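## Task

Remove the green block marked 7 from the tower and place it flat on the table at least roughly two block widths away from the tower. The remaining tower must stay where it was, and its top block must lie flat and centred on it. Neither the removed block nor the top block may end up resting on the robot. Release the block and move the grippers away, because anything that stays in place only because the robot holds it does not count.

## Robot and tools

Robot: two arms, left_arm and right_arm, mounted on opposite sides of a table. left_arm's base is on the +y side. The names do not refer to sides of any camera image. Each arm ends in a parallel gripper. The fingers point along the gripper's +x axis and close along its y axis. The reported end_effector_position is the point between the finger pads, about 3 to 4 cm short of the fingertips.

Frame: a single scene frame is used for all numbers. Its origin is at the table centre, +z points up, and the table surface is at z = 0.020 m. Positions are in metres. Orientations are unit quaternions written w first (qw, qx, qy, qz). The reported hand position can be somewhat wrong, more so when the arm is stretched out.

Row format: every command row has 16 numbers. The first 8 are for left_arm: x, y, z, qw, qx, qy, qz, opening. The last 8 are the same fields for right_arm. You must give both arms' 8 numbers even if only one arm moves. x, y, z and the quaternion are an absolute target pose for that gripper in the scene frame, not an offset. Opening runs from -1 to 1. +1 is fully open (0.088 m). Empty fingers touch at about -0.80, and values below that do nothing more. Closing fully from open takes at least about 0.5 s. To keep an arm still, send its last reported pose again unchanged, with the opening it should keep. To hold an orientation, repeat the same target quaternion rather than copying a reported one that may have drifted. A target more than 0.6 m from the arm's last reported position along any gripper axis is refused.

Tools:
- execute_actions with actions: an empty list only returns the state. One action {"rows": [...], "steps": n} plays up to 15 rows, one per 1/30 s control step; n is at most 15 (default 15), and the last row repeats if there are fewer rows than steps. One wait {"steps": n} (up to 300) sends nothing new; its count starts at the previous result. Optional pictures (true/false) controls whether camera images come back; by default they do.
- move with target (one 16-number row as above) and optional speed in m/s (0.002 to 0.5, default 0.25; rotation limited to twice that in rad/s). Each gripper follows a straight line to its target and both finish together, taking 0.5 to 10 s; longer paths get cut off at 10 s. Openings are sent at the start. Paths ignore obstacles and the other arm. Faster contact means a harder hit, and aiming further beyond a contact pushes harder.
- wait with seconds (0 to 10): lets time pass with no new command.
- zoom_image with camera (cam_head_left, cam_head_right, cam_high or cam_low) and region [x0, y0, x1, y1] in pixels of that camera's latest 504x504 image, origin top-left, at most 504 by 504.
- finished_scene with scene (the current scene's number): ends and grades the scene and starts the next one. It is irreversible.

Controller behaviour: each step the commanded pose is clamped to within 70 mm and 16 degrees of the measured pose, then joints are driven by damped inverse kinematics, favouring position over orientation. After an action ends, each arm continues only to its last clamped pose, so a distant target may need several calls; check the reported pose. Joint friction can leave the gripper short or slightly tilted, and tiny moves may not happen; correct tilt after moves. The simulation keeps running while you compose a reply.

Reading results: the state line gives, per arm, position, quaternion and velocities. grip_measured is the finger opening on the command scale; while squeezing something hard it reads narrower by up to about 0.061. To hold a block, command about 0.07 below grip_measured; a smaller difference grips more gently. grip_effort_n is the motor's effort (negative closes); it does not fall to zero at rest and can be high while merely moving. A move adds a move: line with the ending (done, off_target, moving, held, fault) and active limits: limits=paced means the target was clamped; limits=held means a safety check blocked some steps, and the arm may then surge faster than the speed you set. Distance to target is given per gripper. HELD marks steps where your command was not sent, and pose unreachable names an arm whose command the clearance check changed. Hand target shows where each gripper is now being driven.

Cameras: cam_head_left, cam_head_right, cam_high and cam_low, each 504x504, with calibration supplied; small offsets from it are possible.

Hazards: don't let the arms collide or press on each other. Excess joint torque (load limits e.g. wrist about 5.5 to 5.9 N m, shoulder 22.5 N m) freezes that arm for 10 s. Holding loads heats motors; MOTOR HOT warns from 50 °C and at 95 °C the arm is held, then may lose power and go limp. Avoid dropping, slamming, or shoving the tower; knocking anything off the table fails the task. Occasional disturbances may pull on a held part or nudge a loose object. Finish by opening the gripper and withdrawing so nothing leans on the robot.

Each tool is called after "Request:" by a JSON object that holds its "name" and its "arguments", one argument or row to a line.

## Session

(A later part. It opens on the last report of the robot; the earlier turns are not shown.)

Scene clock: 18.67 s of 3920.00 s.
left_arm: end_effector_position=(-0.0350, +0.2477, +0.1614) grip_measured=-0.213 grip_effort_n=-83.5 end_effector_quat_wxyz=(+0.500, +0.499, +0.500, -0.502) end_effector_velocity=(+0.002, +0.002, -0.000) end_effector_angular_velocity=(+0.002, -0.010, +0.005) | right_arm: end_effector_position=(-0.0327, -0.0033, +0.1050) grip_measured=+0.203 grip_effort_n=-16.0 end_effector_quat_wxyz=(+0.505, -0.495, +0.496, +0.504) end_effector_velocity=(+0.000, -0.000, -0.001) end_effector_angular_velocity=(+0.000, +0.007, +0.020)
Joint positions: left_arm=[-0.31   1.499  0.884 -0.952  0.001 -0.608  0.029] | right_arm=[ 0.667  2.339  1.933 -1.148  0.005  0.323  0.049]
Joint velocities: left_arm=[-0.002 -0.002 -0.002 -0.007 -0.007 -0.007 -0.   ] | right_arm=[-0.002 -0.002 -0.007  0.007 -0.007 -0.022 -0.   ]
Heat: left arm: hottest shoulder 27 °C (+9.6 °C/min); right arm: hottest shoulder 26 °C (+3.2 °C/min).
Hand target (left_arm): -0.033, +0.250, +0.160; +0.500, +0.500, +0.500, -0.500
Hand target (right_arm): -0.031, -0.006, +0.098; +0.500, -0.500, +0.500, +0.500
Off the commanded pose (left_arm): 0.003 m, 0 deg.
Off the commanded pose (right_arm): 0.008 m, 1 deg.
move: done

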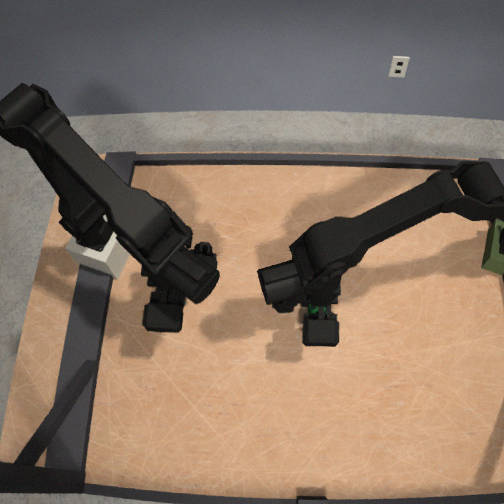

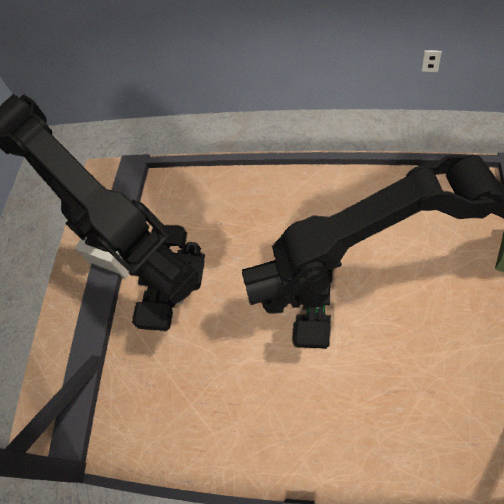

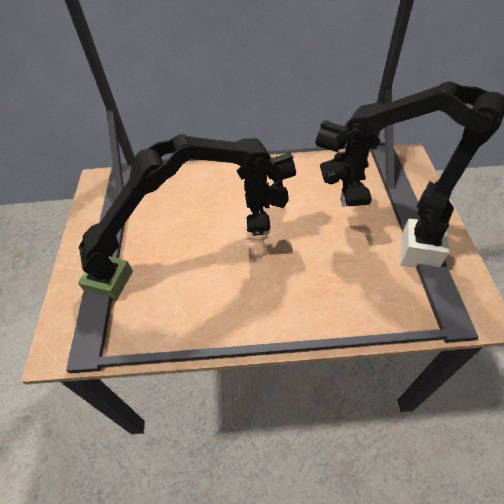

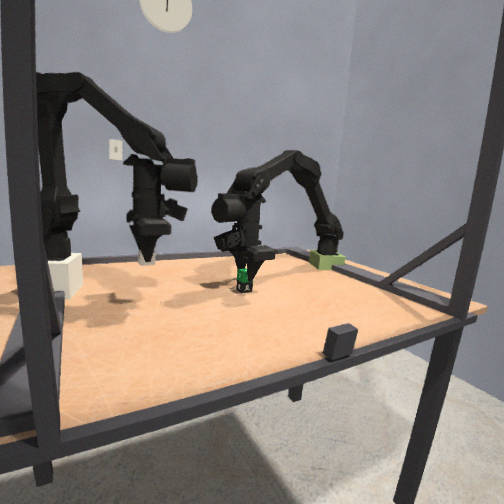

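Request:
{"name": "move", "arguments": {
  "target": [-0.033,0.25,0.16,0.5,0.5,0.5,-0.5,-0.33,-0.031,-0.006,0.098,0.5,-0.5,0.5,0.5,-0.33],
  "speed": 0.06
}}

Request:
{"name": "move", "arguments": {
  "target": [-0.033,0.25,0.16,0.5,0.5,0.5,-0.5,-0.33,-0.034,0.0,0.132,0.506,-0.494,0.495,0.505,-0.33],
  "speed": 0.08
}}

Request:
{"name": "move", "arguments": {
  "target": [-0.030,-0.007,0.13,0.5,0.5,0.5,-0.5,-0.33,-0.03,-0.258,0.09,0.503,-0.497,0.498,0.502,-0.33]
}}

Request:
{"name": "move", "arguments": {
  "target": [-0.030,-0.007,0.097,0.5,0.5,0.5,-0.5,-0.33,-0.03,-0.258,0.063,0.503,-0.497,0.498,0.502,-0.33],
  "speed": 0.04
}}

Request:
{"name": "zoom_image", "arguments": {
  "camera": "cam_low",
  "region": [195, 210, 295, 310]
}}

Request:
{"name": "zoom_image", "arguments": {
  "camera": "cam_low",
  "region": [270, 210, 370, 310]
}}

Scene clock: 24.50 s of 3920.00 s.
left_arm: end_effector_position=(-0.0350, +0.2478, +0.1613) grip_measured=-0.213 grip_effort_n=-83.5 end_effector_quat_wxyz=(+0.499, +0.499, +0.500, -0.501) end_effector_velocity=(-0.000, +0.003, -0.000) end_effector_angular_velocity=(+0.010, +0.002, +0.020) | right_arm: end_effector_position=(-0.0328, -0.0032, +0.1048) grip_measured=-0.203 grip_effort_n=-83.5 end_effector_quat_wxyz=(+0.504, -0.495, +0.496, +0.505) end_effector_velocity=(+0.004, -0.005, -0.002) end_effector_angular_velocity=(-0.028, -0.002, +0.015)
Joint positions: left_arm=[-0.31   1.499  0.883 -0.952  0.001 -0.608  0.029] | right_arm=[ 0.667  2.339  1.932 -1.146  0.004  0.322  0.029]
Joint velocities: left_arm=[-0.002 -0.002 -0.002 -0.007  0.007 -0.022 -0.   ] | right_arm=[-0.007  0.002 -0.002 -0.022 -0.007 -0.022 -0.   ]
Heat: left arm: hottest shoulder 27 °C (+7.3 °C/min); right arm: hottest shoulder 27 °C (+4.9 °C/min).
Hand target (left_arm): -0.033, +0.250, +0.160; +0.500, +0.500, +0.500, -0.500
Hand target (right_arm): -0.031, -0.006, +0.098; +0.500, -0.500, +0.500, +0.500
Off the commanded pose (left_arm): 0.003 m, 0 deg.
Off the commanded pose (right_arm): 0.008 m, 1 deg.
After step 90, 2.13 s passed at rest.
move: done

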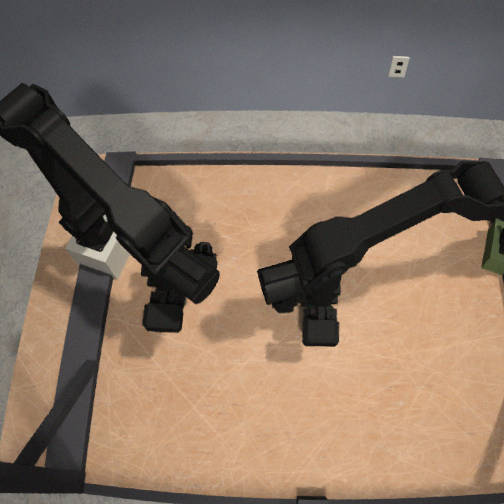

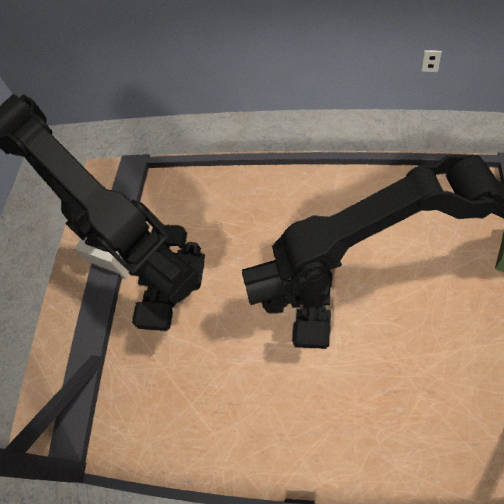

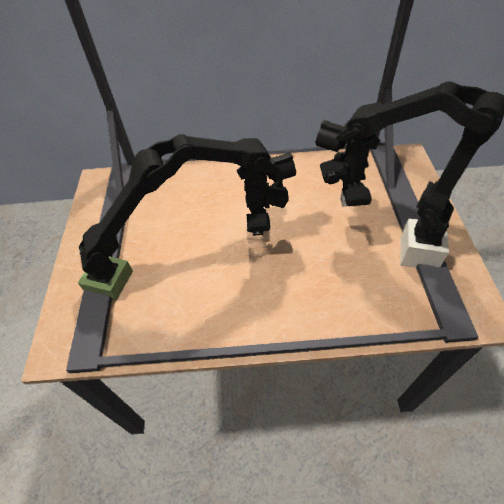

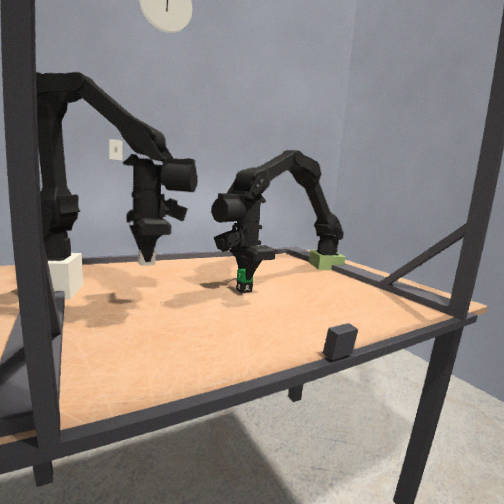

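Scene clock: 25.37 s of 3920.00 s.
left_arm: end_effector_position=(-0.0350, +0.2478, +0.1613) grip_measured=-0.213 grip_effort_n=-83.5 end_effector_quat_wxyz=(+0.499, +0.499, +0.500, -0.501) end_effector_velocity=(-0.000, -0.001, -0.000) end_effector_angular_velocity=(-0.010, -0.002, +0.005) | right_arm: end_effector_position=(-0.0328, -0.0031, +0.1271) grip_measured=-0.203 grip_effort_n=-83.5 end_effector_quat_wxyz=(+0.503, -0.498, +0.498, +0.501) end_effector_velocity=(-0.002, -0.002, +0.004) end_effector_angular_velocity=(-0.009, +0.005, +0.010)
Joint positions: left_arm=[-0.31   1.499  0.883 -0.952  0.001 -0.608  0.029] | right_arm=[ 0.667  2.339  2.022 -1.247  0.004  0.322  0.029]
Joint velocities: left_arm=[-0.002 -0.002 -0.002  0.007 -0.007 -0.007 -0.   ] | right_arm=[ 0.002 -0.002  0.012 -0.022 -0.007 -0.007 -0.   ]
Heat: left arm: hottest shoulder 27 °C (+7.1 °C/min); right arm: hottest shoulder 28 °C (+7.1 °C/min).
Hand target (left_arm): -0.033, +0.250, +0.160; +0.500, +0.500, +0.500, -0.500
Hand target (right_arm): -0.034, -0.000, +0.132; +0.506, -0.494, +0.495, +0.505
Off the commanded pose (left_arm): 0.003 m, 0 deg.
Off the commanded pose (right_arm): 0.006 m, 1 deg.
move: done

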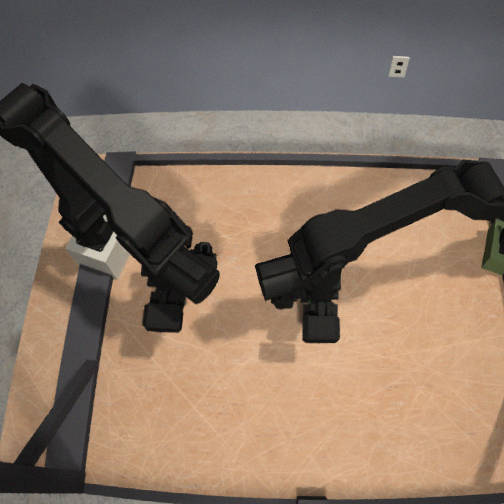

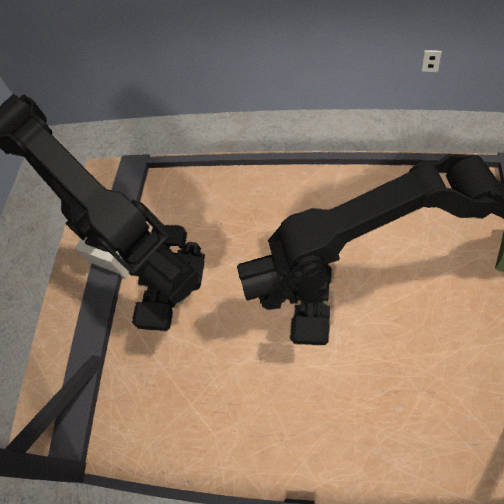

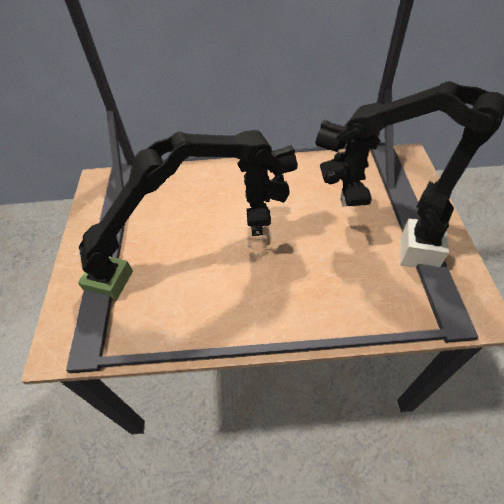

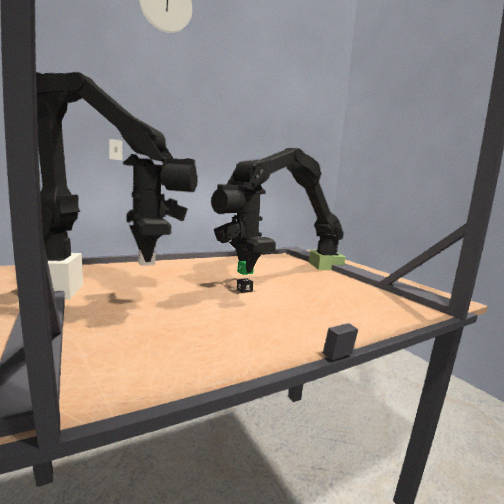

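Scene clock: 27.07 s of 3920.00 s.
left_arm: end_effector_position=(-0.0292, -0.0061, +0.1353) grip_measured=-0.213 grip_effort_n=-83.5 end_effector_quat_wxyz=(+0.503, +0.494, +0.498, -0.504) end_effector_velocity=(+0.003, +0.002, -0.001) end_effector_angular_velocity=(+0.020, -0.028, +0.005) | right_arm: end_effector_position=(-0.0301, -0.2555, +0.0884) grip_measured=-0.203 grip_effort_n=-83.5 end_effector_quat_wxyz=(+0.502, -0.497, +0.499, +0.502) end_effector_velocity=(-0.000, -0.002, +0.001) end_effector_angular_velocity=(-0.006, +0.004, -0.005)
Joint positions: left_arm=[ 0.018  2.39   2.009 -1.174  0.001 -0.285  0.029] | right_arm=[ 1.009  1.542  0.751 -0.772  0.003  0.664  0.029]
Joint velocities: left_arm=[-0.002  0.017  0.027 -0.037 -0.022 -0.007 -0.   ] | right_arm=[ 0.002 -0.007 -0.002 -0.007 -0.007  0.007 -0.   ]
Heat: left arm: hottest shoulder 27 °C (+6.7 °C/min); right arm: hottest shoulder 28 °C (+6.7 °C/min).
Hand target (left_arm): -0.029, -0.007, +0.129; +0.500, +0.499, +0.500, -0.501
Hand target (right_arm): -0.029, -0.257, +0.089; +0.502, -0.496, +0.499, +0.503
Off the commanded pose (left_arm): 0.005 m, 1 deg.
Off the commanded pose (right_arm): 0.003 m, 0 deg.
move: done

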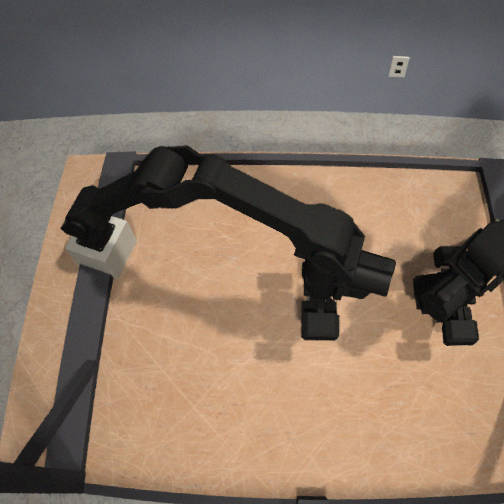

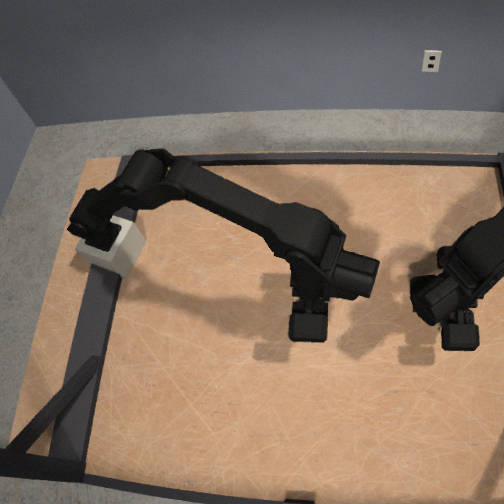

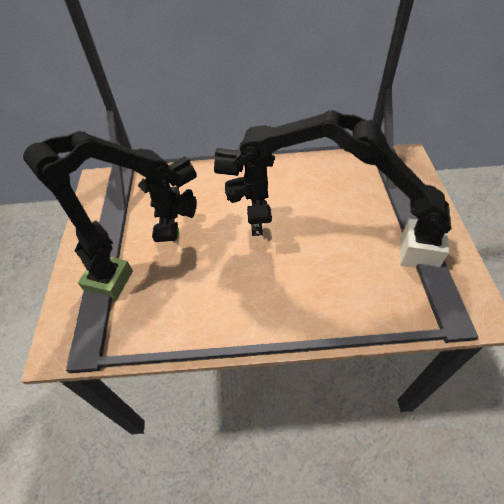

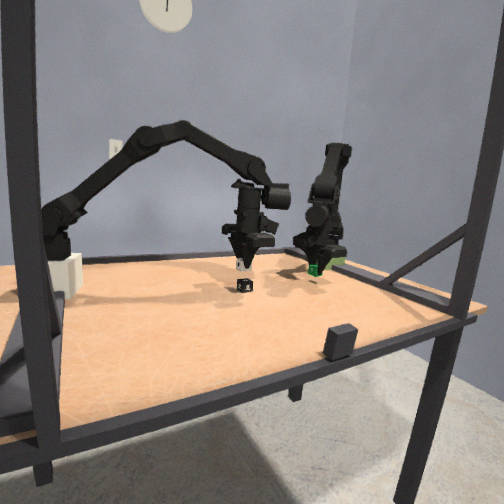

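Scene clock: 28.40 s of 3920.00 s.
left_arm: end_effector_position=(-0.0307, -0.0114, +0.1081) grip_measured=-0.213 grip_effort_n=-83.5 end_effector_quat_wxyz=(+0.505, +0.491, +0.496, -0.508) end_effector_velocity=(+0.005, +0.001, -0.002) end_effector_angular_velocity=(+0.006, -0.024, +0.010) | right_arm: end_effector_position=(-0.0319, -0.2552, +0.0662) grip_measured=-0.203 grip_effort_n=-83.5 end_effector_quat_wxyz=(+0.502, -0.493, +0.498, +0.507) end_effector_velocity=(-0.002, -0.006, +0.000) end_effector_angular_velocity=(-0.028, +0.024, +0.006)
Joint positions: left_arm=[ 0.018  2.428  1.967 -1.082  0.001 -0.285  0.029] | right_arm=[ 1.014  1.595  0.697 -0.652  0.003  0.669  0.029]
Joint velocities: left_arm=[ 0.002  0.002 -0.002 -0.007 -0.022 -0.007  0.   ] | right_arm=[-0.002 -0.007 -0.007 -0.007 -0.037 -0.007 -0.   ]
Heat: left arm: hottest shoulder 27 °C (+6.3 °C/min); right arm: hottest shoulder 28 °C (+6.3 °C/min).
Hand target (left_arm): -0.030, -0.007, +0.097; +0.500, +0.500, +0.500, -0.500
Hand target (right_arm): -0.030, -0.258, +0.063; +0.503, -0.497, +0.498, +0.502
Off the commanded pose (left_arm): 0.012 m, 2 deg.
Off the commanded pose (right_arm): 0.005 m, 1 deg.
move: off_target (left_arm)

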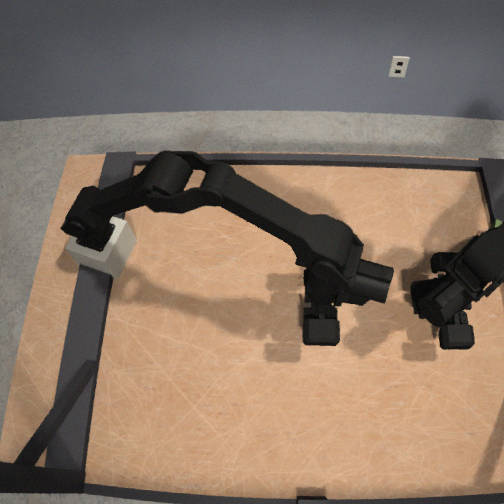

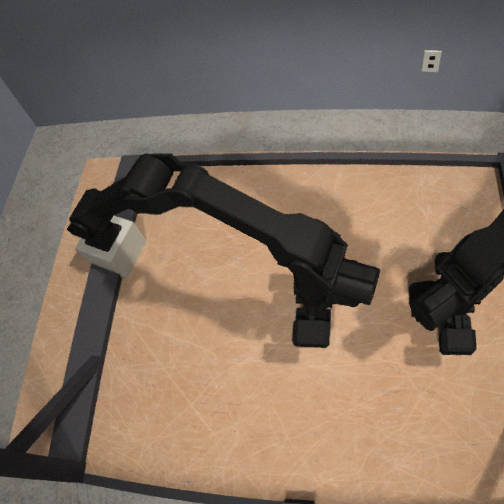

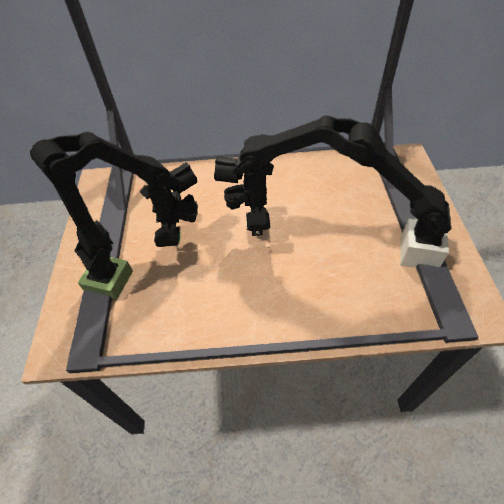

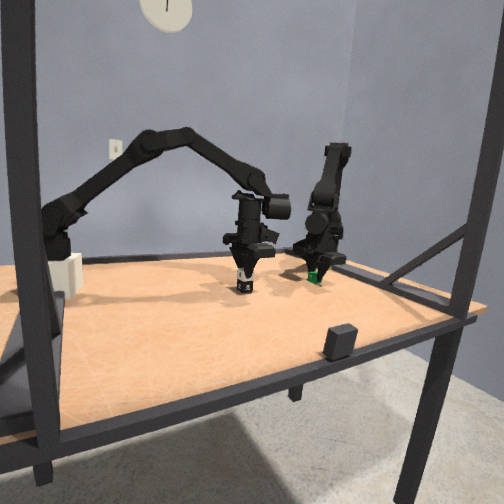

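Region (195, 210, 295, 310) of cam_low's 504x504 image, scaled by 5.040, with more detail than that image has.

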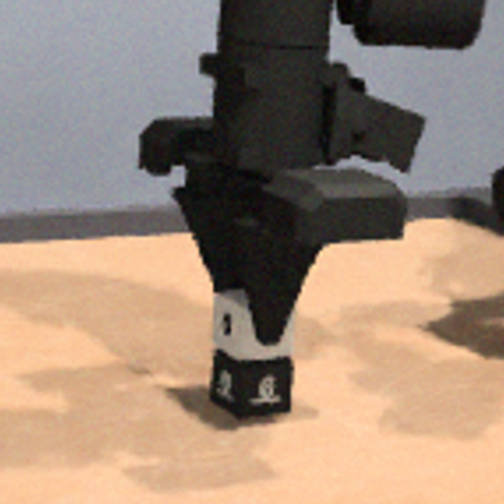

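Region (270, 210, 370, 310) of cam_low's 504x504 image, scaled by 5.040, with more detail than that image has.

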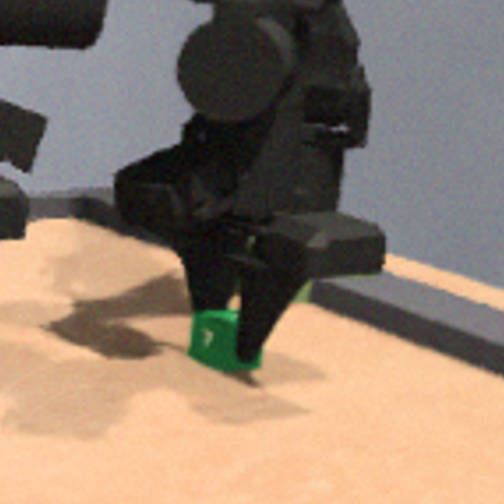

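Request:
{"name": "move", "arguments": {
  "target": [-0.030,-0.007,0.093,0.5,0.5,0.5,-0.5,-0.33,-0.03,-0.258,0.061,0.503,-0.497,0.498,0.502,-0.33],
  "speed": 0.02
}}

Request:
{"name": "move", "arguments": {
  "target": [-0.030,-0.007,0.093,0.5,0.5,0.5,-0.5,0.5,-0.03,-0.258,0.061,0.503,-0.497,0.498,0.502,0.5],
  "speed": 0.05
}}

Request:
{"name": "move", "arguments": {
  "target": [-0.030,0.12,0.17,0.5,0.5,0.5,-0.5,0.5,-0.03,-0.258,0.15,0.503,-0.497,0.498,0.502,0.5]
}}

Request:
{"name": "zoom_image", "arguments": {
  "camera": "cam_head_left",
  "region": [275, 265, 355, 345]
}}

Scene clock: 32.83 s of 3920.00 s.
left_arm: end_effector_position=(-0.0309, -0.0120, +0.1049) grip_measured=-0.213 grip_effort_n=-83.5 end_effector_quat_wxyz=(+0.506, +0.490, +0.496, -0.508) end_effector_velocity=(+0.001, +0.002, +0.000) end_effector_angular_velocity=(+0.005, -0.009, -0.010) | right_arm: end_effector_position=(-0.0324, -0.2546, +0.0659) grip_measured=-0.203 grip_effort_n=-83.5 end_effector_quat_wxyz=(+0.502, -0.491, +0.498, +0.508) end_effector_velocity=(+0.002, -0.004, -0.001) end_effector_angular_velocity=(-0.014, -0.002, +0.020)
Joint positions: left_arm=[ 0.018  2.431  1.96  -1.069  0.001 -0.285  0.029] | right_arm=[ 1.014  1.596  0.696 -0.646  0.003  0.669  0.029]
Joint velocities: left_arm=[-0.002 -0.002 -0.002 -0.007 -0.007  0.007 -0.   ] | right_arm=[-0.002 -0.002 -0.007 -0.007 -0.007 -0.022 -0.   ]
Heat: left arm: hottest shoulder 28 °C (+7.3 °C/min); right arm: hottest shoulder 28 °C (+5.5 °C/min).
Hand target (left_arm): -0.030, -0.007, +0.093; +0.500, +0.500, +0.500, -0.500
Hand target (right_arm): -0.030, -0.258, +0.061; +0.503, -0.497, +0.498, +0.502
Off the commanded pose (left_arm): 0.013 m, 2 deg.
Off the commanded pose (right_arm): 0.006 m, 1 deg.
After step 90, 0.40 s passed at rest.
move: off_target (left_arm)

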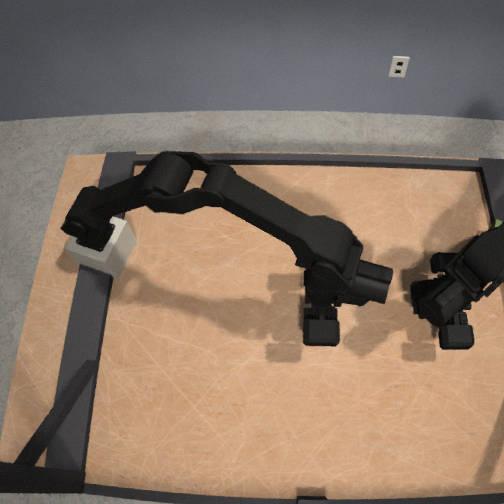

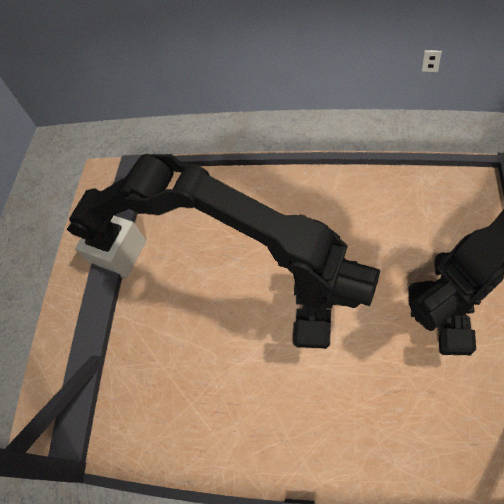

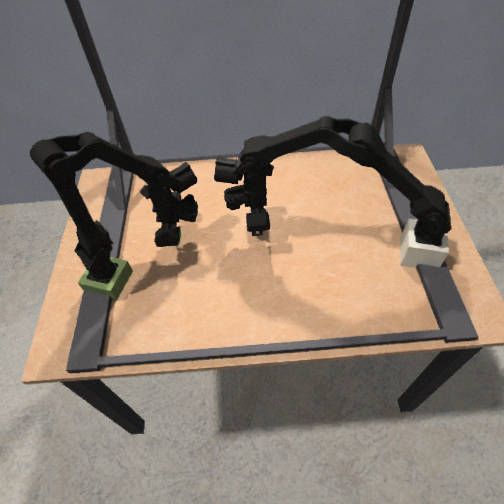

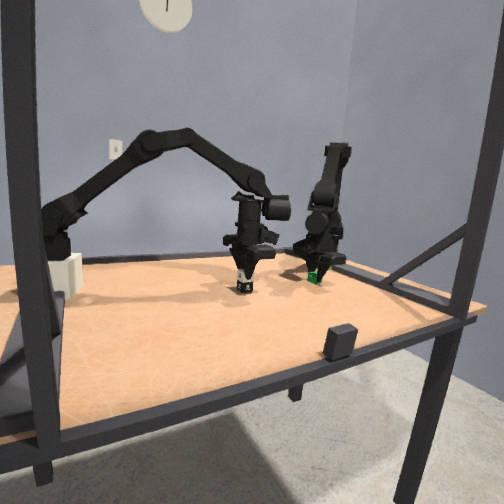

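Scene clock: 33.57 s of 3920.00 s.
left_arm: end_effector_position=(-0.0309, -0.0120, +0.1049) grip_measured=+0.495 grip_effort_n=15.1 end_effector_quat_wxyz=(+0.506, +0.490, +0.496, -0.508) end_effector_velocity=(+0.001, +0.002, +0.000) end_effector_angular_velocity=(+0.005, -0.009, +0.005) | right_arm: end_effector_position=(-0.0320, -0.2551, +0.0642) grip_measured=+0.495 grip_effort_n=16.5 end_effector_quat_wxyz=(+0.502, -0.492, +0.498, +0.507) end_effector_velocity=(+0.002, -0.004, -0.002) end_effector_angular_velocity=(-0.018, -0.005, +0.005)
Joint positions: left_arm=[ 0.018  2.431  1.96  -1.069  0.001 -0.285  0.063] | right_arm=[ 1.014  1.601  0.692 -0.641  0.003  0.67   0.063]
Joint velocities: left_arm=[-0.002 -0.002 -0.002 -0.007 -0.007 -0.007  0.   ] | right_arm=[-0.002  0.002 -0.007 -0.007 -0.007 -0.007  0.001]
Heat: left arm: hottest shoulder 28 °C (+7.1 °C/min); right arm: hottest shoulder 28 °C (+5.4 °C/min).
Hand target (left_arm): -0.030, -0.007, +0.093; +0.500, +0.500, +0.500, -0.500
Hand target (right_arm): -0.030, -0.258, +0.061; +0.503, -0.497, +0.498, +0.502
Off the commanded pose (left_arm): 0.013 m, 2 deg.
Off the commanded pose (right_arm): 0.005 m, 1 deg.
move: off_target (left_arm)

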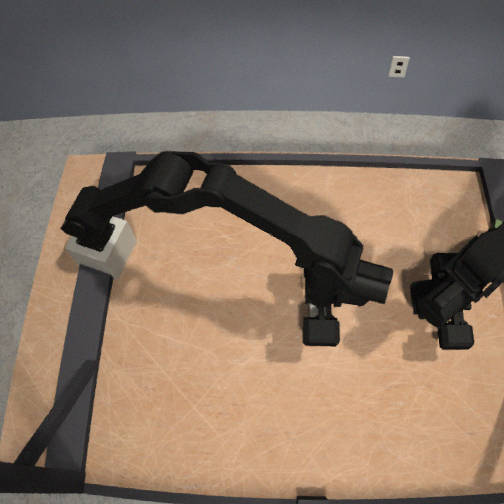

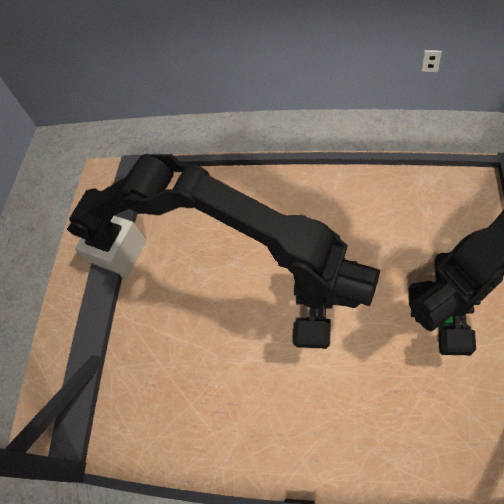

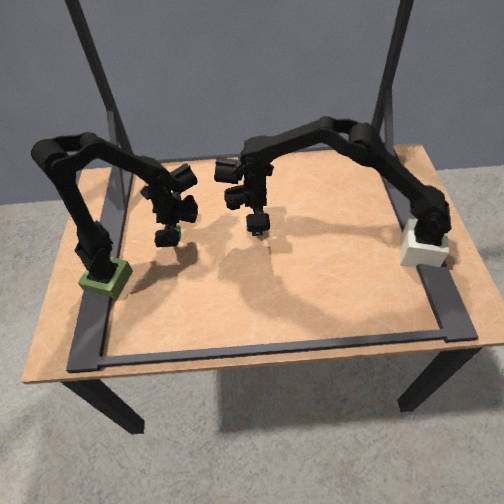

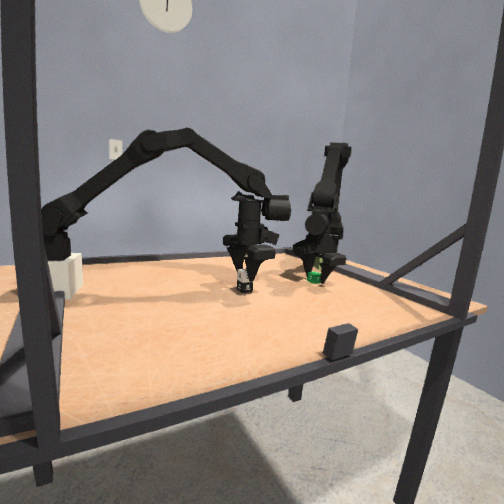

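Scene clock: 34.80 s of 3920.00 s.
left_arm: end_effector_position=(-0.0312, +0.1159, +0.1700) grip_measured=+0.497 grip_effort_n=14.7 end_effector_quat_wxyz=(+0.500, +0.499, +0.499, -0.502) end_effector_velocity=(+0.002, +0.003, +0.004) end_effector_angular_velocity=(-0.010, -0.019, +0.000) | right_arm: end_effector_position=(-0.0273, -0.2612, +0.1449) grip_measured=+0.497 grip_effort_n=16.5 end_effector_quat_wxyz=(+0.501, -0.504, +0.500, +0.495) end_effector_velocity=(+0.003, -0.003, +0.002) end_effector_angular_velocity=(-0.014, -0.002, -0.000)
Joint positions: left_arm=[-0.084  1.911  1.391 -1.048  0.001 -0.382  0.063] | right_arm=[ 1.014  1.434  0.899 -1.048  0.003  0.67   0.063]
Joint velocities: left_arm=[-0.007 -0.017 -0.007 -0.007 -0.022 -0.007 -0.   ] | right_arm=[-0.007 -0.007  0.002 -0.022 -0.007 -0.007 -0.   ]
Heat: left arm: hottest shoulder 28 °C (+6.9 °C/min); right arm: hottest shoulder 28 °C (+5.2 °C/min).
Hand target (left_arm): -0.031, +0.120, +0.170; +0.500, +0.500, +0.500, -0.500
Hand target (right_arm): -0.030, -0.259, +0.150; +0.503, -0.497, +0.498, +0.502
Off the commanded pose (left_arm): 0.004 m, 0 deg.
Off the commanded pose (right_arm): 0.007 m, 1 deg.
move: done

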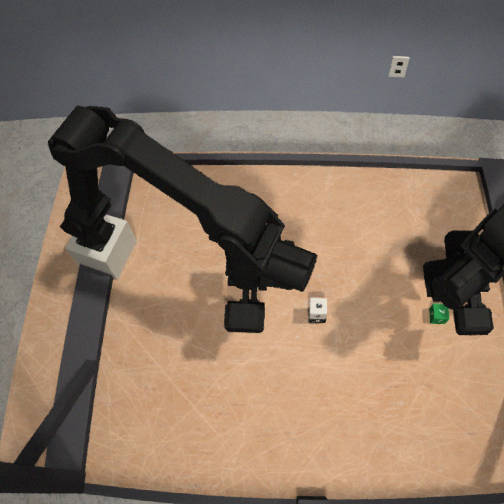

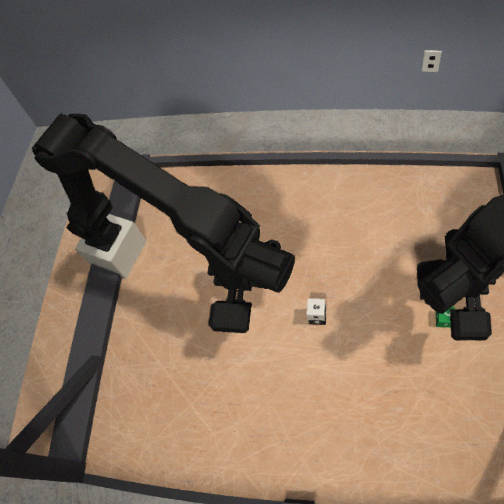

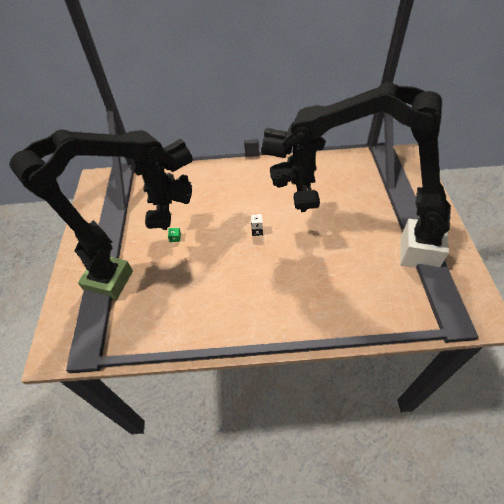

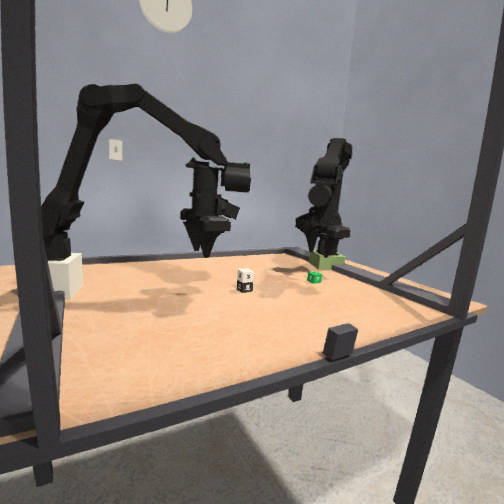

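Region (275, 265, 355, 345) of cam_head_left's 504x504 image, scaled by 6.300, with more detail than that image has.

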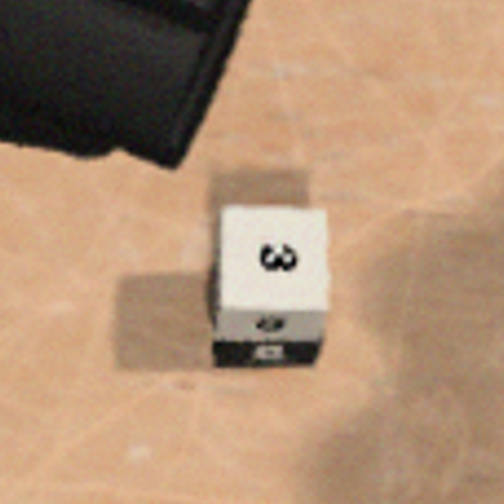

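Request:
{"name": "finished_scene", "arguments": {
  "scene": 2
}}

The scene is finished: the task was done.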